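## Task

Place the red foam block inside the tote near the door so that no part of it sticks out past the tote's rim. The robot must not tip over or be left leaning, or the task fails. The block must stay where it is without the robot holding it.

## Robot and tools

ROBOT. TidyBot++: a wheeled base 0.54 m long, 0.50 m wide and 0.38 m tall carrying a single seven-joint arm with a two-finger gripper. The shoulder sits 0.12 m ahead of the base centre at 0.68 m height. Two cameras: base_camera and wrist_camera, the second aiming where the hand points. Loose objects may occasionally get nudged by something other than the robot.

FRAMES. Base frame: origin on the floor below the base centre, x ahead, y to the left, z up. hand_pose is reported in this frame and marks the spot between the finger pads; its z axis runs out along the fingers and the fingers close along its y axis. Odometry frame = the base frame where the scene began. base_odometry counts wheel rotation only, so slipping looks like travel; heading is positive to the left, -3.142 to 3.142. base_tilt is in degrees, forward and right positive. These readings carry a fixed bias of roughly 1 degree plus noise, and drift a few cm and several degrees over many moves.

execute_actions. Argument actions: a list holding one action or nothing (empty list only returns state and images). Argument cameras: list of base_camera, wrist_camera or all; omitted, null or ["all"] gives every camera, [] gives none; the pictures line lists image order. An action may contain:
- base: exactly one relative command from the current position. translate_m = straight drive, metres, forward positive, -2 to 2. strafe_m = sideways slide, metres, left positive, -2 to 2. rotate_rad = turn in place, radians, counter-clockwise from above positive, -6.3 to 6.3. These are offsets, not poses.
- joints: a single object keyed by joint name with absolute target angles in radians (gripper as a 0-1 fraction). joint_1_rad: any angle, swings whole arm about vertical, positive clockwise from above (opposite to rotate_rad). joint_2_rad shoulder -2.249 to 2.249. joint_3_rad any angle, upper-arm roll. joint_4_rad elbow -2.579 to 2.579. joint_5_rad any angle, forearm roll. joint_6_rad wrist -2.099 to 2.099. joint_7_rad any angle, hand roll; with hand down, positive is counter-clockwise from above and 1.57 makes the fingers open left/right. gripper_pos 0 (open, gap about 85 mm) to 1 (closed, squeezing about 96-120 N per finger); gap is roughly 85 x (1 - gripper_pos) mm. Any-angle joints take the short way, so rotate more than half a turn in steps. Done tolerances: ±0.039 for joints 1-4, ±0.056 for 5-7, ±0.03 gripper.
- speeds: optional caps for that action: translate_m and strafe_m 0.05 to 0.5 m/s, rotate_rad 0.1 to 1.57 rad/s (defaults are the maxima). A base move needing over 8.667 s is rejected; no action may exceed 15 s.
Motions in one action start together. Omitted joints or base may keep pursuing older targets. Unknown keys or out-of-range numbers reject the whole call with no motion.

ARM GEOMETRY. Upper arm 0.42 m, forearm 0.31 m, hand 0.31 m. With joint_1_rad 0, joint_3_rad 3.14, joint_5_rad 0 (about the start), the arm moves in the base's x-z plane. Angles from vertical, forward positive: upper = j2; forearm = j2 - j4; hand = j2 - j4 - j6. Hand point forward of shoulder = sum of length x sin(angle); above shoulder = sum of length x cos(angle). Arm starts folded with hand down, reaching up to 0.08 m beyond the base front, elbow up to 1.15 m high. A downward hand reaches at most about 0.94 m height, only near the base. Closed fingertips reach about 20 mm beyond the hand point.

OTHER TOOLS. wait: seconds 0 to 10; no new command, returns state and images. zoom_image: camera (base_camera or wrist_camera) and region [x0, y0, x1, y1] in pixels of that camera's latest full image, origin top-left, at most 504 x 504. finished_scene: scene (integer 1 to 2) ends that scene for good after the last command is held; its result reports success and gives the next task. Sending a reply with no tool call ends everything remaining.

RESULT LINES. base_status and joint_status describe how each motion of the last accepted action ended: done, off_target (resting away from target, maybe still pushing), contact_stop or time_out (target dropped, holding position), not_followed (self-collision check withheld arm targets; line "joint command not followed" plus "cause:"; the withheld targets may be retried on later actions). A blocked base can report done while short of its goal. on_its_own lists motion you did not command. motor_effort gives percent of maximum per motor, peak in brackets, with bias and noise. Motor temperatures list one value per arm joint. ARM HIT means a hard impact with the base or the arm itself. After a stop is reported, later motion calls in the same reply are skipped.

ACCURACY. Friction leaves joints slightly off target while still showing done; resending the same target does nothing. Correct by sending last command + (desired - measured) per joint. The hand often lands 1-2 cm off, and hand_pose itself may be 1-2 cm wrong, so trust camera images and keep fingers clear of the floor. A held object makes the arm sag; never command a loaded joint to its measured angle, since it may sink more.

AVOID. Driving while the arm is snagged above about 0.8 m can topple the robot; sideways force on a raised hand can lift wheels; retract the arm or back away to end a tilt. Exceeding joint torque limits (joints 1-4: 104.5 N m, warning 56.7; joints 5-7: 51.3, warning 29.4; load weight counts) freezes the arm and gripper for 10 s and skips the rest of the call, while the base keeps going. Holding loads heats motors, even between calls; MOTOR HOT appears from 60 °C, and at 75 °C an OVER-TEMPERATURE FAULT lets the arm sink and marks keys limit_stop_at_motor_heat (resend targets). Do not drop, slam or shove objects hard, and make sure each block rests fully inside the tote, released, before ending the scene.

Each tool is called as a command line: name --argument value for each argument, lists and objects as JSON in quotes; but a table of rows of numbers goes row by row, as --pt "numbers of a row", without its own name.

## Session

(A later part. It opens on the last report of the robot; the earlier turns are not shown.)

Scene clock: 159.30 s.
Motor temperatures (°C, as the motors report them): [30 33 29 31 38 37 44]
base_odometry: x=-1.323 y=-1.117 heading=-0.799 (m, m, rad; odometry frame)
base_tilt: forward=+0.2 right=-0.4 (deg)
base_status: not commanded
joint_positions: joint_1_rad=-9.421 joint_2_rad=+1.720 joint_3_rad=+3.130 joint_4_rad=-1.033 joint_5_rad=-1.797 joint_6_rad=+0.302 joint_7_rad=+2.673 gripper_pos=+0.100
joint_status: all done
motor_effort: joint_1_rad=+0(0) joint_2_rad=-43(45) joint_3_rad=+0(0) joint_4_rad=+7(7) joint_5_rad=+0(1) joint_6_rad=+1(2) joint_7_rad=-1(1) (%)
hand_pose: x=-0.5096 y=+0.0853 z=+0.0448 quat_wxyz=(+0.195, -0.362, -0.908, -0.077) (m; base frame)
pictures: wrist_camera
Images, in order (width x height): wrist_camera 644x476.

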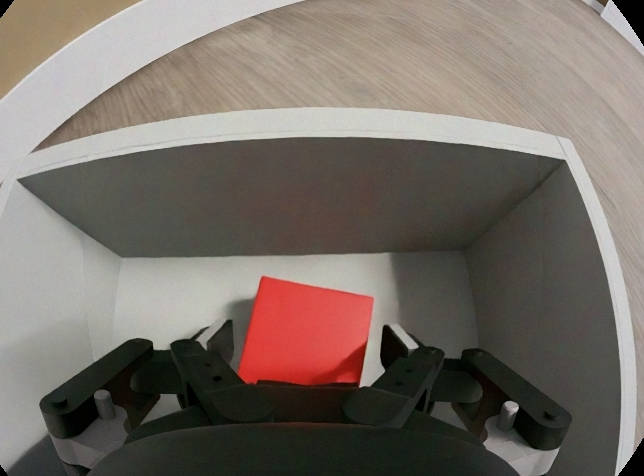

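execute_actions --actions '[{"joints": {"joint_2_rad": 1.3, "joint_4_rad": -1.45, "gripper_pos": 0.0}}]' --cameras '["wrist_camera"]'

Scene clock: 161.63 s.
Motor temperatures (°C, as the motors report them): [30 34 29 31 38 37 44]
base_odometry: x=-1.323 y=-1.117 heading=-0.799 (m, m, rad; odometry frame)
base_tilt: forward=+0.1 right=-0.4 (deg)
base_status: not commanded
joint_positions: joint_1_rad=-9.421 joint_2_rad=+1.301 joint_3_rad=+3.130 joint_4_rad=-1.440 joint_5_rad=-1.797 joint_6_rad=+0.302 joint_7_rad=+2.673 gripper_pos=+0.000
joint_status: all done
motor_effort: joint_1_rad=+0(0) joint_2_rad=-43(46) joint_3_rad=-1(1) joint_4_rad=+7(7) joint_5_rad=+1(1) joint_6_rad=+1(2) joint_7_rad=+0(0) (%)
hand_pose: x=-0.5064 y=+0.0844 z=+0.2221 quat_wxyz=(+0.201, -0.361, -0.908, -0.074) (m; base frame)
pictures: wrist_camera
Images, in order (width x height): wrist_camera 644x476.

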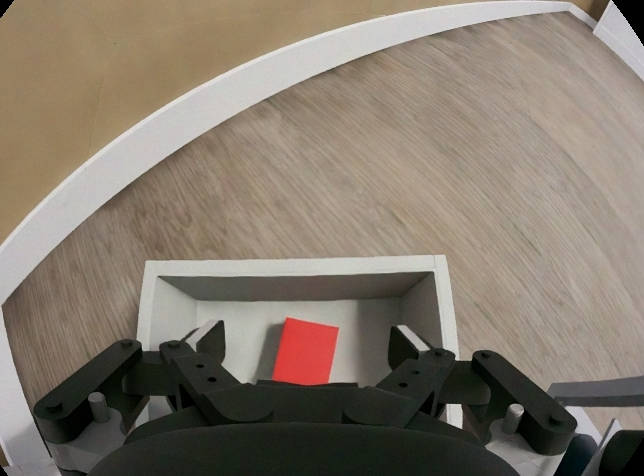

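The block is lying flat inside the tote and the hand is clear.

finished_scene --scene 1

The scene is finished: the task was done.


## Next scene

Place the yellow foam block inside the tote near the door so that no part of it sticks out past the tote's rim. The robot must not tip over or be left leaning, or the task fails. The block must stay where it is without the robot holding it.

execute_actions --actions '[]'

Scene clock: 0.00 s.
Motor temperatures (°C, as the motors report them): [30 33 29 31 38 37 44]
base_odometry: x=+0.000 y=+0.000 heading=+0.000 (m, m, rad; odometry frame)
base_tilt: forward=+0.2 right=-0.4 (deg)
base_status: not commanded
joint_positions: joint_1_rad=+0.006 joint_2_rad=-0.293 joint_3_rad=+3.149 joint_4_rad=-2.532 joint_5_rad=+0.041 joint_6_rad=-0.864 joint_7_rad=+1.588 gripper_pos=+0.000
joint_status: not commanded
motor_effort: joint_1_rad=+0 joint_2_rad=+0 joint_3_rad=-1 joint_4_rad=+8 joint_5_rad=+1 joint_6_rad=-2 joint_7_rad=-1 (%)
hand_pose: x=+0.2565 y=-0.0100 z=+0.5790 quat_wxyz=(+0.015, +1.000, +0.015, +0.019) (m; base frame)
pictures: base_camera, wrist_camera
Images, in order (width x height): base_camera 644x364, wrist_camera 644x476.

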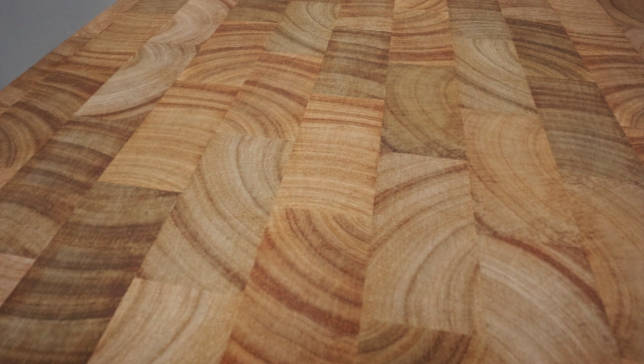

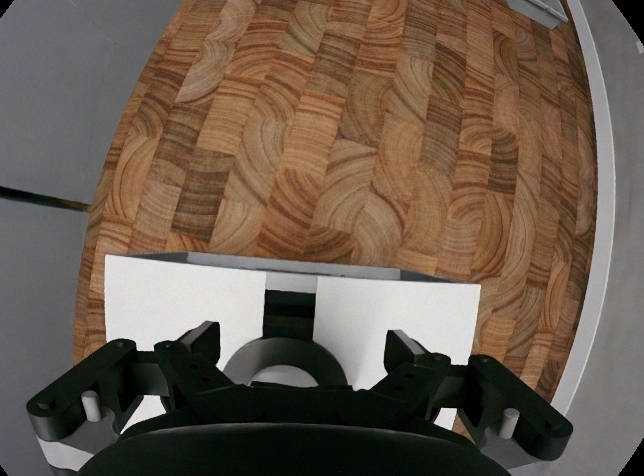

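execute_actions --actions '[{"joints": {"joint_2_rad": -0.6, "joint_4_rad": -2.1, "joint_6_rad": -0.35}}]' --cameras '["wrist_camera"]'

Scene clock: 3.00 s.
Motor temperatures (°C, as the motors report them): [30 33 29 31 38 37 44]
base_odometry: x=+0.000 y=+0.000 heading=+0.000 (m, m, rad; odometry frame)
base_tilt: forward=+0.1 right=-0.4 (deg)
base_status: not commanded
joint_positions: joint_1_rad=+0.006 joint_2_rad=-0.592 joint_3_rad=+3.149 joint_4_rad=-2.104 joint_5_rad=+0.041 joint_6_rad=-0.382 joint_7_rad=+1.588 gripper_pos=+0.000
joint_status: all done
motor_effort: joint_1_rad=+0(0) joint_2_rad=-1(4) joint_3_rad=-1(0) joint_4_rad=+19(18) joint_5_rad=+0(0) joint_6_rad=+9(9) joint_7_rad=+0(1) (%)
hand_pose: x=+0.4932 y=-0.0090 z=+0.9505 quat_wxyz=(+0.024, +0.812, +0.012, +0.584) (m; base frame)
pictures: wrist_camera
Images, in order (width x height): wrist_camera 644x476.

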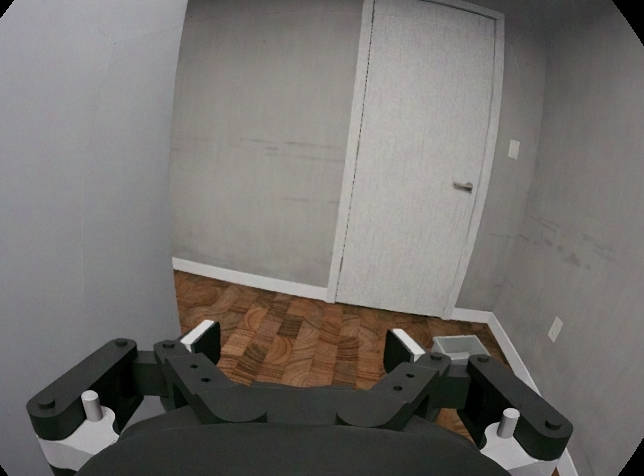

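execute_actions --actions '[{"base": {"rotate_rad": 1.42}, "joints": {"joint_1_rad": -1.2, "joint_5_rad": -0.03, "joint_7_rad": 1.52}}]'

Scene clock: 7.10 s.
Motor temperatures (°C, as the motors report them): [30 33 29 31 38 37 44]
base_odometry: x=+0.000 y=+0.000 heading=+1.420 (m, m, rad; odometry frame)
base_tilt: forward=+0.2 right=-0.5 (deg)
base_status: done
joint_positions: joint_1_rad=-1.174 joint_2_rad=-0.592 joint_3_rad=+3.149 joint_4_rad=-2.104 joint_5_rad=+0.001 joint_6_rad=-0.382 joint_7_rad=+1.562 gripper_pos=+0.000
joint_status: all done
motor_effort: joint_1_rad=+0(1) joint_2_rad=-1(2) joint_3_rad=-1(1) joint_4_rad=+19(19) joint_5_rad=+0(0) joint_6_rad=+9(9) joint_7_rad=-1(1) (%)
hand_pose: x=+0.2655 y=+0.3445 z=+0.9505 quat_wxyz=(-0.325, +0.680, +0.444, +0.485) (m; base frame)
pictures: base_camera, wrist_camera
Images, in order (width x height): base_camera 644x364, wrist_camera 644x476.

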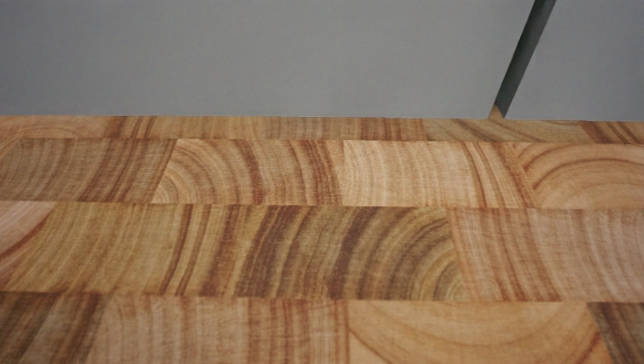

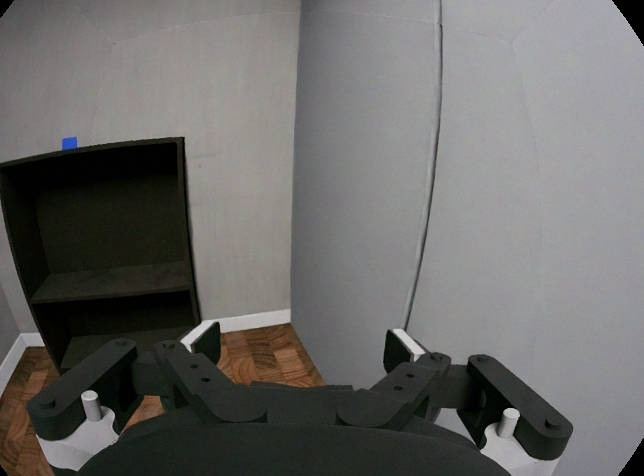

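execute_actions --actions '[{"base": {"strafe_m": -1.62}, "joints": {"joint_1_rad": -0.3, "joint_2_rad": -0.4, "joint_4_rad": -1.3, "joint_6_rad": -1.1}}]'

Scene clock: 15.93 s.
Motor temperatures (°C, as the motors report them): [30 33 29 31 38 37 44]
base_odometry: x=+1.602 y=-0.241 heading=+1.420 (m, m, rad; odometry frame)
base_tilt: forward=+0.2 right=-0.4 (deg)
base_status: done
joint_positions: joint_1_rad=-0.325 joint_2_rad=-0.416 joint_3_rad=+3.149 joint_4_rad=-1.308 joint_5_rad=-0.001 joint_6_rad=-1.061 joint_7_rad=+1.562 gripper_pos=+0.000
joint_status: all done
motor_effort: joint_1_rad=+0(1) joint_2_rad=-2(4) joint_3_rad=-1(1) joint_4_rad=+15(20) joint_5_rad=-1(1) joint_6_rad=+9(10) joint_7_rad=-1(0) (%)
hand_pose: x=+0.4641 y=+0.1138 z=+1.1478 quat_wxyz=(-0.093, +0.819, +0.127, +0.552) (m; base frame)
pictures: base_camera, wrist_camera
Images, in order (width x height): base_camera 644x364, wrist_camera 644x476.

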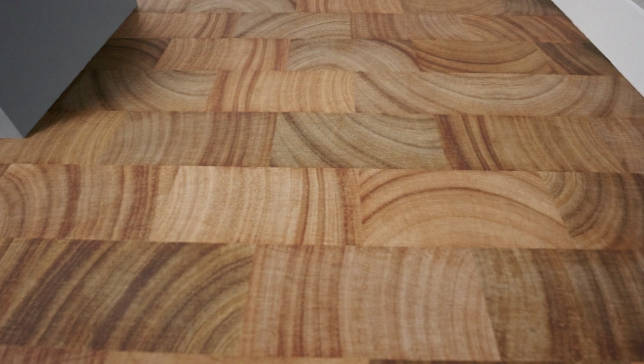

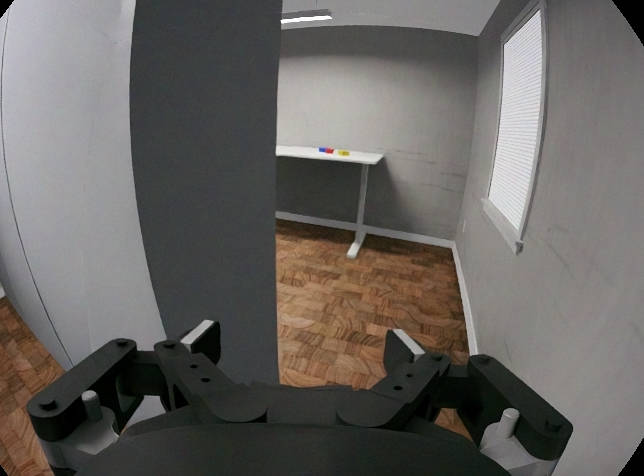

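zoom_image --camera "wrist_camera" --region '[270, 130, 400, 265]'

Region (270, 130, 400, 265) of wrist_camera's 644x476 image, scaled by 3.733; it fills the left 485 columns of this view, and the rest is white.

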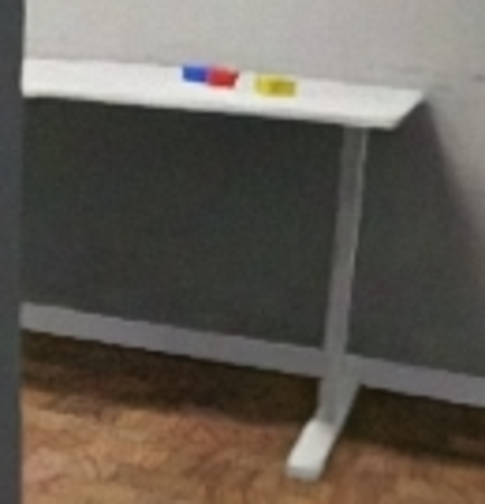

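execute_actions --actions '[{"base": {"translate_m": 2.0}, "joints": {"joint_1_rad": -0.45, "joint_6_rad": -1.2}}]'

Scene clock: 23.53 s.
Motor temperatures (°C, as the motors report them): [30 33 29 31 38 37 44]
base_odometry: x=+1.901 y=+1.736 heading=+1.421 (m, m, rad; odometry frame)
base_tilt: forward=+0.2 right=-0.5 (deg)
base_status: done
joint_positions: joint_1_rad=-0.427 joint_2_rad=-0.403 joint_3_rad=+3.149 joint_4_rad=-1.307 joint_5_rad=-0.002 joint_6_rad=-1.164 joint_7_rad=+1.562 gripper_pos=+0.000
joint_status: all done
motor_effort: joint_1_rad=+0(0) joint_2_rad=-3(5) joint_3_rad=-1(1) joint_4_rad=+16(16) joint_5_rad=-1(1) joint_6_rad=+8(9) joint_7_rad=-1(1) (%)
hand_pose: x=+0.4435 y=+0.1459 z=+1.1148 quat_wxyz=(-0.111, +0.841, +0.175, +0.499) (m; base frame)
pictures: base_camera, wrist_camera
Images, in order (width x height): base_camera 644x364, wrist_camera 644x476.

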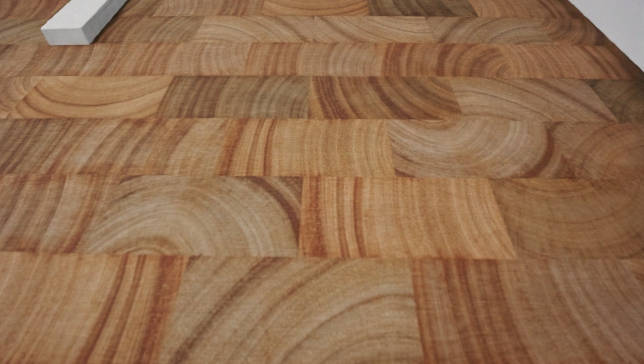

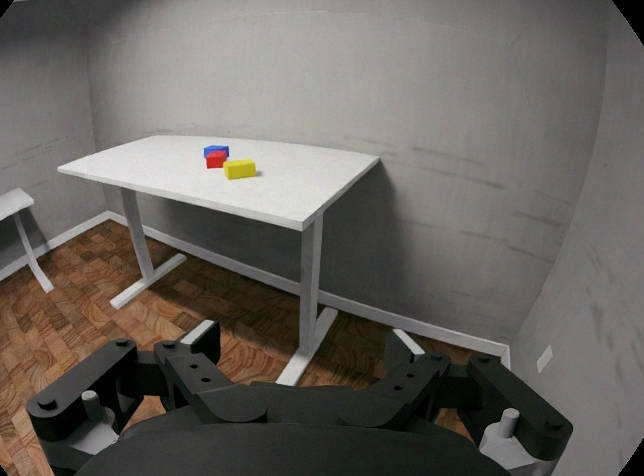

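zoom_image --camera "wrist_camera" --region '[180, 120, 320, 230]'

Region (180, 120, 320, 230) of wrist_camera's 644x476 image, scaled by 3.600; it fills the top 396 rows of this view, and the rest is white.

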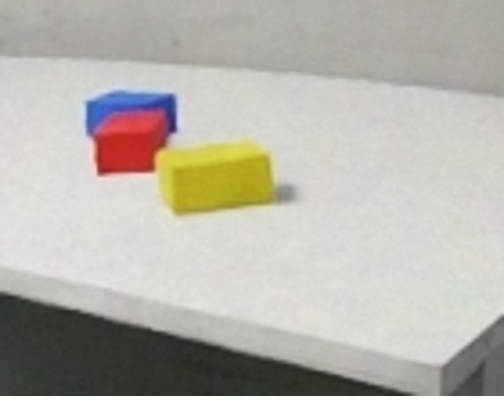

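execute_actions --actions '[{"base": {"strafe_m": 1.06}, "joints": {"joint_1_rad": 0.67, "joint_2_rad": 0.15, "joint_4_rad": -0.69, "joint_6_rad": -1.49}}]'

Scene clock: 38.40 s.
Motor temperatures (°C, as the motors report them): [30 33 29 31 38 37 44]
base_odometry: x=+0.853 y=+1.895 heading=+1.420 (m, m, rad; odometry frame)
base_tilt: forward=+0.2 right=-0.4 (deg)
base_status: done
joint_positions: joint_1_rad=+0.647 joint_2_rad=+0.138 joint_3_rad=+3.149 joint_4_rad=-0.700 joint_5_rad=-0.005 joint_6_rad=-1.452 joint_7_rad=+1.562 gripper_pos=+0.000
joint_status: all done
motor_effort: joint_1_rad=+0(2) joint_2_rad=-21(22) joint_3_rad=-1(1) joint_4_rad=+14(16) joint_5_rad=+0(1) joint_6_rad=+7(9) joint_7_rad=+0(0) (%)
hand_pose: x=+0.5380 y=-0.3175 z=+1.1040 quat_wxyz=(+0.129, +0.861, -0.296, +0.392) (m; base frame)
pictures: base_camera, wrist_camera
Images, in order (width x height): base_camera 644x364, wrist_camera 644x476.

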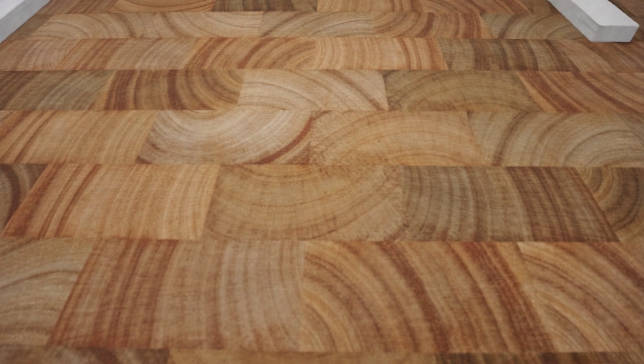

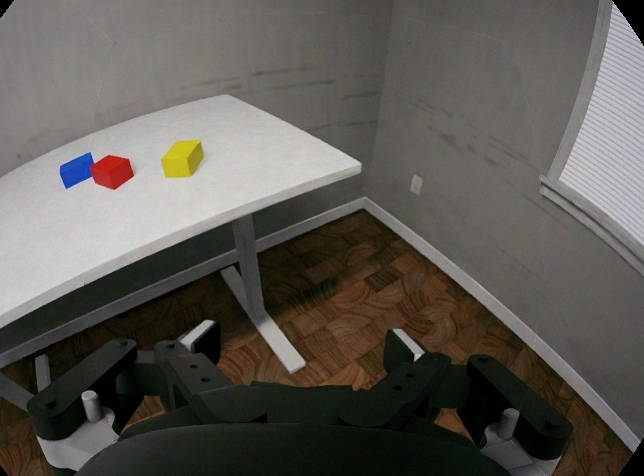

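zoom_image --camera "wrist_camera" --region '[50, 120, 230, 210]'

Region (50, 120, 230, 210) of wrist_camera's 644x476 image, scaled by 2.800.

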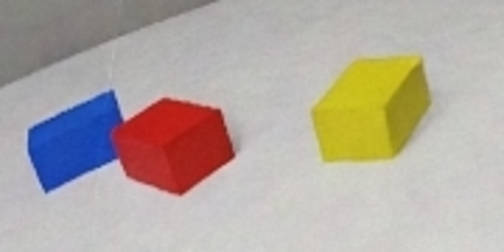

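execute_actions --actions '[{"base": {"translate_m": 0.445}, "joints": {"joint_2_rad": 0.285, "joint_4_rad": -0.625, "joint_6_rad": -1.36}}]'

Scene clock: 48.00 s.
Motor temperatures (°C, as the motors report them): [30 33 29 31 38 37 44]
base_odometry: x=+0.920 y=+2.335 heading=+1.421 (m, m, rad; odometry frame)
base_tilt: forward=+0.2 right=-0.4 (deg)
base_status: done
joint_positions: joint_1_rad=+0.649 joint_2_rad=+0.284 joint_3_rad=+3.149 joint_4_rad=-0.633 joint_5_rad=-0.005 joint_6_rad=-1.396 joint_7_rad=+1.562 gripper_pos=+0.000
joint_status: all done
motor_effort: joint_1_rad=+0(2) joint_2_rad=-27(30) joint_3_rad=-1(2) joint_4_rad=+15(17) joint_5_rad=+0(1) joint_6_rad=+7(7) joint_7_rad=+0(0) (%)
hand_pose: x=+0.5939 y=-0.3613 z=+1.0667 quat_wxyz=(+0.127, +0.865, -0.298, +0.382) (m; base frame)
pictures: base_camera, wrist_camera
Images, in order (width x height): base_camera 644x364, wrist_camera 644x476.

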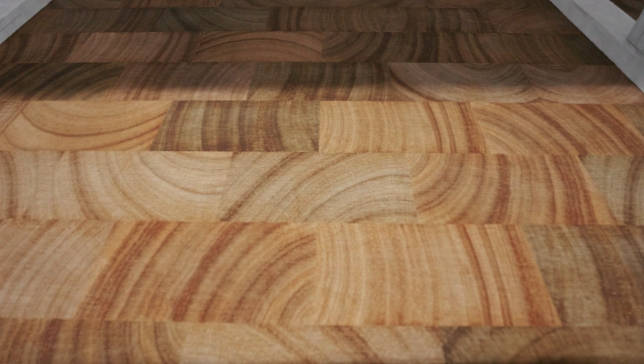

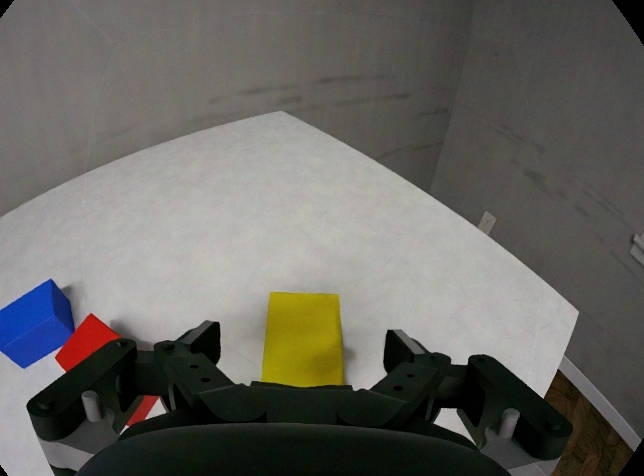

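execute_actions --actions '[{"joints": {"joint_2_rad": 0.415}}]' --cameras '["wrist_camera"]'

Scene clock: 51.10 s.
Motor temperatures (°C, as the motors report them): [30 33 29 31 38 37 44]
base_odometry: x=+0.920 y=+2.335 heading=+1.421 (m, m, rad; odometry frame)
base_tilt: forward=+0.2 right=-0.4 (deg)
base_status: not commanded
joint_positions: joint_1_rad=+0.649 joint_2_rad=+0.420 joint_3_rad=+3.149 joint_4_rad=-0.628 joint_5_rad=-0.005 joint_6_rad=-1.396 joint_7_rad=+1.562 gripper_pos=+0.000
joint_status: all done
motor_effort: joint_1_rad=+0(0) joint_2_rad=-31(37) joint_3_rad=-1(1) joint_4_rad=+15(17) joint_5_rad=+0(1) joint_6_rad=+6(7) joint_7_rad=+0(0) (%)
hand_pose: x=+0.6316 y=-0.3899 z=+0.9840 quat_wxyz=(+0.108, +0.889, -0.306, +0.324) (m; base frame)
pictures: wrist_camera
Images, in order (width x height): wrist_camera 644x476.

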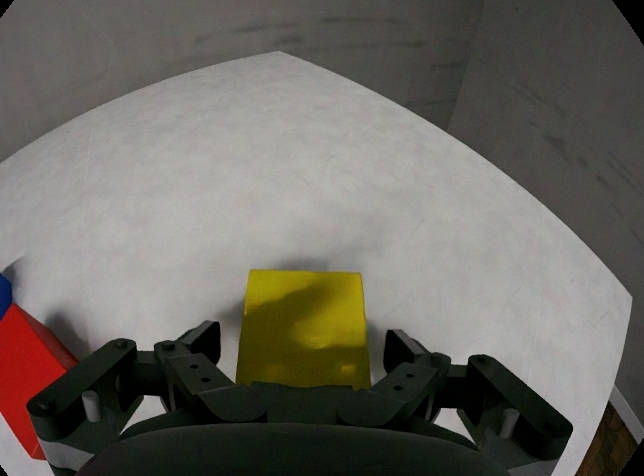

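execute_actions --actions '[{"joints": {"gripper_pos": 1.0}}]' --cameras '["wrist_camera"]'

Scene clock: 53.43 s.
Motor temperatures (°C, as the motors report them): [30 33 29 31 38 37 44]
base_odometry: x=+0.920 y=+2.335 heading=+1.421 (m, m, rad; odometry frame)
base_tilt: forward=+0.2 right=-0.4 (deg)
base_status: not commanded
joint_positions: joint_1_rad=+0.649 joint_2_rad=+0.418 joint_3_rad=+3.149 joint_4_rad=-0.628 joint_5_rad=-0.005 joint_6_rad=-1.396 joint_7_rad=+1.562 gripper_pos=+0.388
joint_status: gripper_pos off_target (ended at +0.388, target +1.000)
motor_effort: joint_1_rad=+0(0) joint_2_rad=-32(32) joint_3_rad=-1(1) joint_4_rad=+16(16) joint_5_rad=+0(0) joint_6_rad=+6(7) joint_7_rad=+0(1) (%)
hand_pose: x=+0.6310 y=-0.3894 z=+0.9859 quat_wxyz=(+0.108, +0.888, -0.306, +0.325) (m; base frame)
pictures: wrist_camera
Images, in order (width x height): wrist_camera 644x476.

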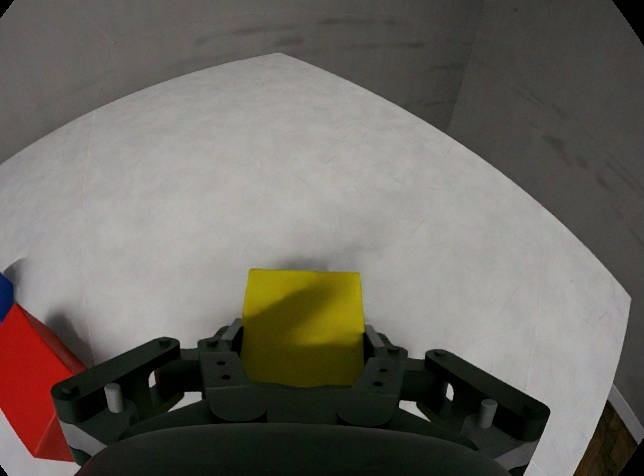

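execute_actions --actions '[{"base": {"strafe_m": -1.06}, "joints": {"joint_1_rad": 3.165, "joint_2_rad": -0.3, "joint_6_rad": -1.85}}]'

Scene clock: 64.57 s.
Motor temperatures (°C, as the motors report them): [30 33 29 31 38 37 44]
base_odometry: x=+1.968 y=+2.178 heading=+1.421 (m, m, rad; odometry frame)
base_tilt: forward=+0.2 right=-0.4 (deg)
base_status: done
joint_positions: joint_1_rad=+3.139 joint_2_rad=-0.288 joint_3_rad=+3.149 joint_4_rad=-0.628 joint_5_rad=-0.006 joint_6_rad=-1.813 joint_7_rad=+1.562 gripper_pos=+0.388
joint_status: all done
motor_effort: joint_1_rad=+0(3) joint_2_rad=+0(33) joint_3_rad=-1(2) joint_4_rad=+9(16) joint_5_rad=+0(1) joint_6_rad=+8(8) joint_7_rad=-1(0) (%)
hand_pose: x=-0.1263 y=-0.0012 z=+1.2105 quat_wxyz=(+0.474, -0.004, -0.880, +0.004) (m; base frame)
pictures: base_camera, wrist_camera
Images, in order (width x height): base_camera 644x364, wrist_camera 644x476.

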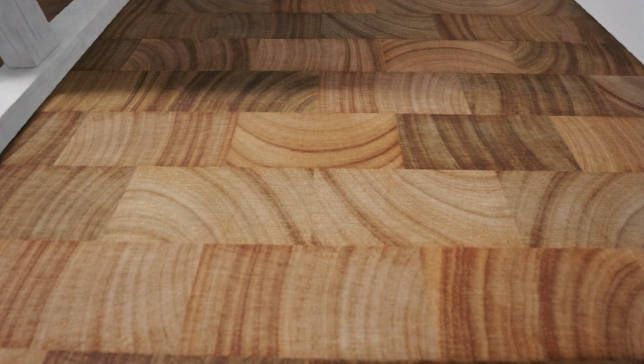

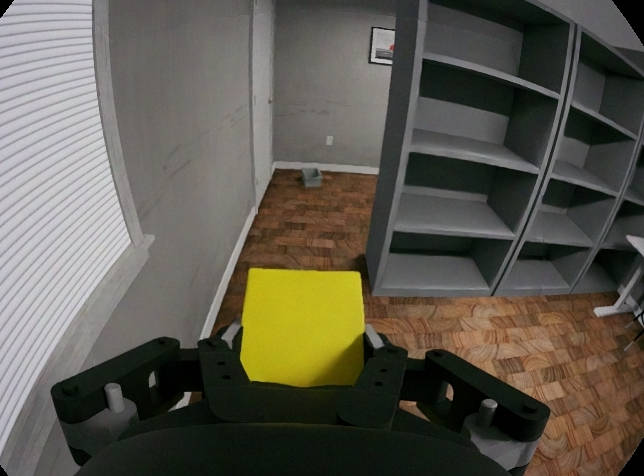

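execute_actions --actions '[{"base": {"translate_m": -2.0}, "joints": {"joint_2_rad": 0.8, "joint_4_rad": -1.45, "joint_6_rad": -0.37}}]'

Scene clock: 71.70 s.
Motor temperatures (°C, as the motors report them): [30 33 29 31 38 37 44]
base_odometry: x=+1.671 y=+0.200 heading=+1.422 (m, m, rad; odometry frame)
base_tilt: forward=+0.1 right=-0.5 (deg)
base_status: done
joint_positions: joint_1_rad=+3.139 joint_2_rad=+0.797 joint_3_rad=+3.149 joint_4_rad=-1.444 joint_5_rad=-0.006 joint_6_rad=-0.406 joint_7_rad=+1.562 gripper_pos=+0.388
joint_status: all done
motor_effort: joint_1_rad=+0(1) joint_2_rad=-41(44) joint_3_rad=-1(2) joint_4_rad=+14(18) joint_5_rad=+0(1) joint_6_rad=+5(9) joint_7_rad=+0(1) (%)
hand_pose: x=-0.5761 y=+0.0004 z=+0.5067 quat_wxyz=(+0.245, -0.007, -0.970, +0.000) (m; base frame)
pictures: base_camera, wrist_camera
Images, in order (width x height): base_camera 644x364, wrist_camera 644x476.

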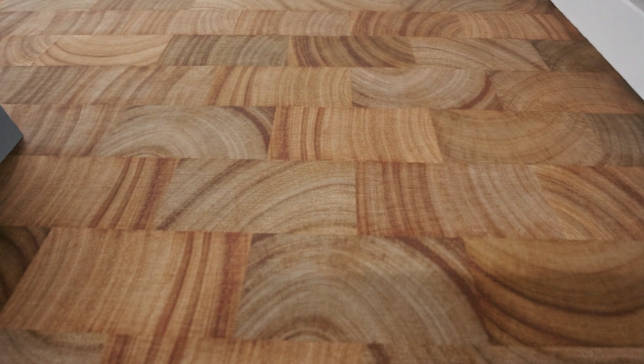

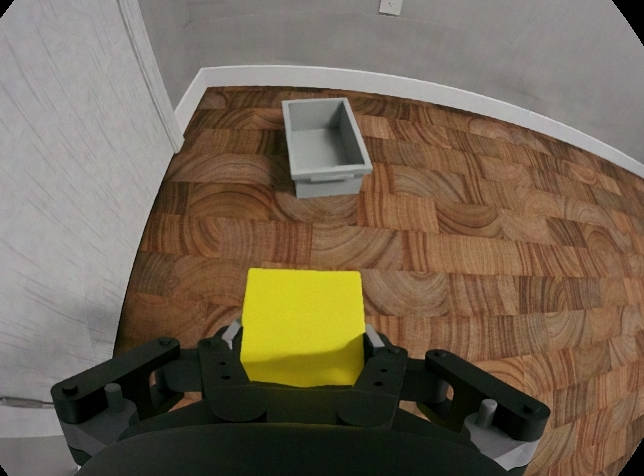

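zoom_image --camera "wrist_camera" --region '[260, 80, 400, 220]'

Region (260, 80, 400, 220) of wrist_camera's 644x476 image, scaled by 3.600.

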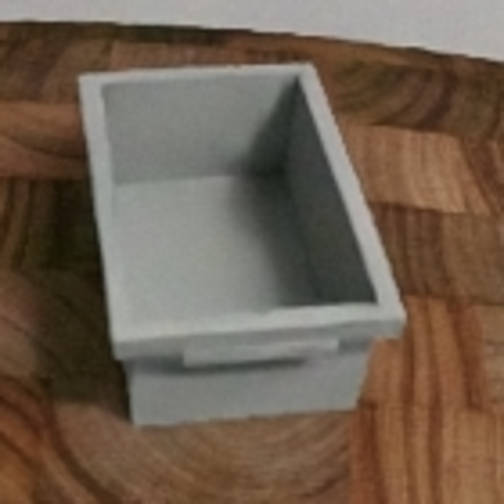

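execute_actions --actions '[{"base": {"translate_m": -0.66}, "joints": {"joint_1_rad": 2.965, "joint_2_rad": 1.41, "joint_4_rad": -1.062, "joint_5_rad": 0.705, "joint_6_rad": -0.805, "joint_7_rad": -0.53}}]' --cameras '["wrist_camera"]'

Scene clock: 90.30 s.
Motor temperatures (°C, as the motors report them): [30 34 29 31 38 37 44]
base_odometry: x=+1.573 y=-0.453 heading=+1.422 (m, m, rad; odometry frame)
base_tilt: forward=+0.1 right=-0.5 (deg)
base_status: done
joint_positions: joint_1_rad=+2.990 joint_2_rad=+1.409 joint_3_rad=+3.149 joint_4_rad=-1.068 joint_5_rad=+0.675 joint_6_rad=-0.764 joint_7_rad=-0.498 gripper_pos=+0.388
joint_status: all done
motor_effort: joint_1_rad=+0(1) joint_2_rad=-46(47) joint_3_rad=+1(1) joint_4_rad=+9(15) joint_5_rad=+2(3) joint_6_rad=-3(5) joint_7_rad=+0(0) (%)
hand_pose: x=-0.5098 y=+0.0432 z=+0.2225 quat_wxyz=(+0.176, -0.628, -0.745, -0.141) (m; base frame)
pictures: wrist_camera
Images, in order (width x height): wrist_camera 644x476.

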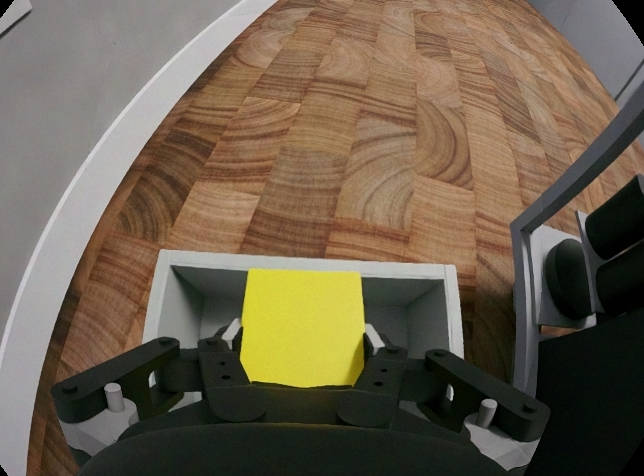

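execute_actions --actions '[{"joints": {"joint_1_rad": 3.03, "joint_2_rad": 1.83, "joint_4_rad": -0.632}}]' --cameras '["wrist_camera"]'

Scene clock: 94.57 s.
Motor temperatures (°C, as the motors report them): [30 34 29 31 38 37 44]
base_odometry: x=+1.573 y=-0.453 heading=+1.422 (m, m, rad; odometry frame)
base_tilt: forward=+0.1 right=-0.5 (deg)
base_status: not commanded
joint_positions: joint_1_rad=+3.003 joint_2_rad=+1.829 joint_3_rad=+3.149 joint_4_rad=-0.642 joint_5_rad=+0.676 joint_6_rad=-0.772 joint_7_rad=-0.498 gripper_pos=+0.388
joint_status: all done
motor_effort: joint_1_rad=+0(1) joint_2_rad=-45(49) joint_3_rad=+0(1) joint_4_rad=+9(10) joint_5_rad=+2(2) joint_6_rad=-3(3) joint_7_rad=+0(0) (%)
hand_pose: x=-0.5021 y=+0.0528 z=+0.0486 quat_wxyz=(+0.177, -0.632, -0.741, -0.144) (m; base frame)
pictures: wrist_camera
Images, in order (width x height): wrist_camera 644x476.

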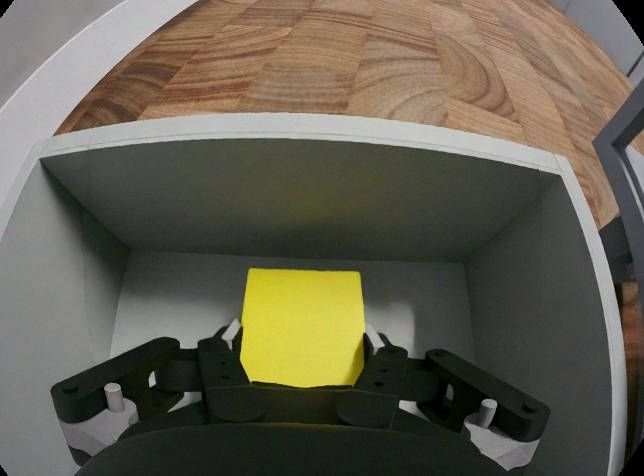

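execute_actions --actions '[{"joints": {"joint_2_rad": 1.862, "joint_4_rad": -0.615}}]' --cameras '["wrist_camera"]'

Scene clock: 96.20 s.
Motor temperatures (°C, as the motors report them): [30 34 29 31 38 37 44]
base_odometry: x=+1.573 y=-0.453 heading=+1.422 (m, m, rad; odometry frame)
base_tilt: forward=+0.1 right=-0.5 (deg)
base_status: not commanded
joint_positions: joint_1_rad=+3.004 joint_2_rad=+1.846 joint_3_rad=+3.149 joint_4_rad=-0.621 joint_5_rad=+0.677 joint_6_rad=-0.774 joint_7_rad=-0.498 gripper_pos=+0.388
joint_status: all done
motor_effort: joint_1_rad=+0(3) joint_2_rad=-43(44) joint_3_rad=+1(1) joint_4_rad=+9(8) joint_5_rad=+2(2) joint_6_rad=-1(3) joint_7_rad=-1(0) (%)
hand_pose: x=-0.5023 y=+0.0534 z=+0.0431 quat_wxyz=(+0.178, -0.632, -0.741, -0.143) (m; base frame)
pictures: wrist_camera
Images, in order (width x height): wrist_camera 644x476.

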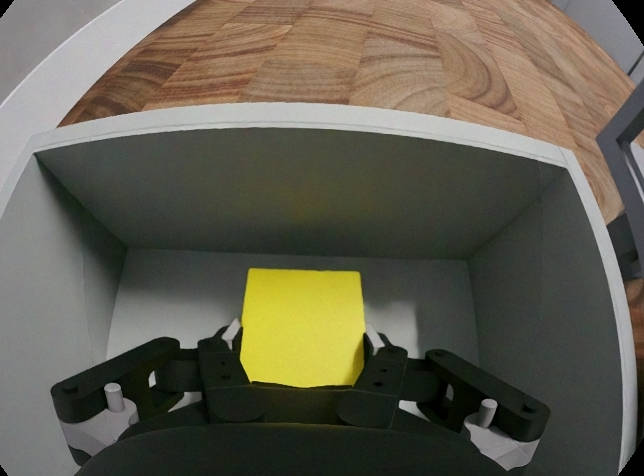

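execute_actions --actions '[{"joints": {"gripper_pos": 0.15}}]' --cameras '["wrist_camera"]'

execute_actions --actions '[{"joints": {"joint_2_rad": 1.45, "joint_4_rad": -1.03, "gripper_pos": 0.0}}]' --cameras '["wrist_camera"]'

Scene clock: 98.73 s.
Motor temperatures (°C, as the motors report them): [30 34 29 31 38 37 44]
base_odometry: x=+1.573 y=-0.453 heading=+1.422 (m, m, rad; odometry frame)
base_tilt: forward=+0.1 right=-0.4 (deg)
base_status: not commanded
joint_positions: joint_1_rad=+3.004 joint_2_rad=+1.847 joint_3_rad=+3.149 joint_4_rad=-0.621 joint_5_rad=+0.677 joint_6_rad=-0.774 joint_7_rad=-0.498 gripper_pos=+0.150
joint_status: all done
motor_effort: joint_1_rad=+0(1) joint_2_rad=-45(45) joint_3_rad=+1(1) joint_4_rad=+9(9) joint_5_rad=+2(2) joint_6_rad=-3(3) joint_7_rad=-1(1) (%)
hand_pose: x=-0.5015 y=+0.0538 z=+0.0424 quat_wxyz=(+0.178, -0.632, -0.740, -0.144) (m; base frame)
pictures: wrist_camera
Images, in order (width x height): wrist_camera 644x476.

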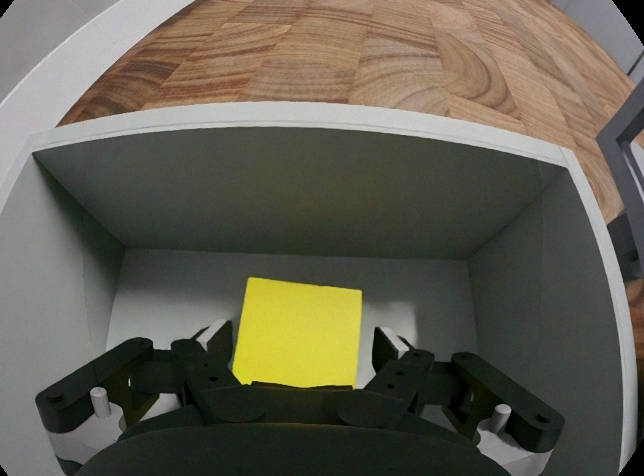

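Scene clock: 100.53 s.
Motor temperatures (°C, as the motors report them): [30 34 29 31 38 37 44]
base_odometry: x=+1.573 y=-0.453 heading=+1.422 (m, m, rad; odometry frame)
base_tilt: forward=+0.1 right=-0.5 (deg)
base_status: not commanded
joint_positions: joint_1_rad=+3.004 joint_2_rad=+1.450 joint_3_rad=+3.149 joint_4_rad=-1.020 joint_5_rad=+0.677 joint_6_rad=-0.774 joint_7_rad=-0.498 gripper_pos=+0.000
joint_status: all done
motor_effort: joint_1_rad=+0(0) joint_2_rad=-45(48) joint_3_rad=+1(1) joint_4_rad=+9(9) joint_5_rad=+2(3) joint_6_rad=-3(3) joint_7_rad=+0(1) (%)
hand_pose: x=-0.5128 y=+0.0529 z=+0.2075 quat_wxyz=(+0.177, -0.633, -0.740, -0.145) (m; base frame)
pictures: wrist_camera
Images, in order (width x height): wrist_camera 644x476.

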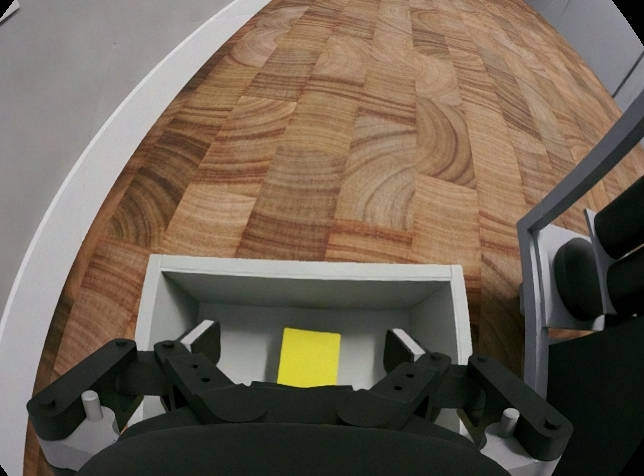

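The yellow block is lying in the tote and the hand is clear.

finished_scene --scene 2

The scene is finished: the task was done.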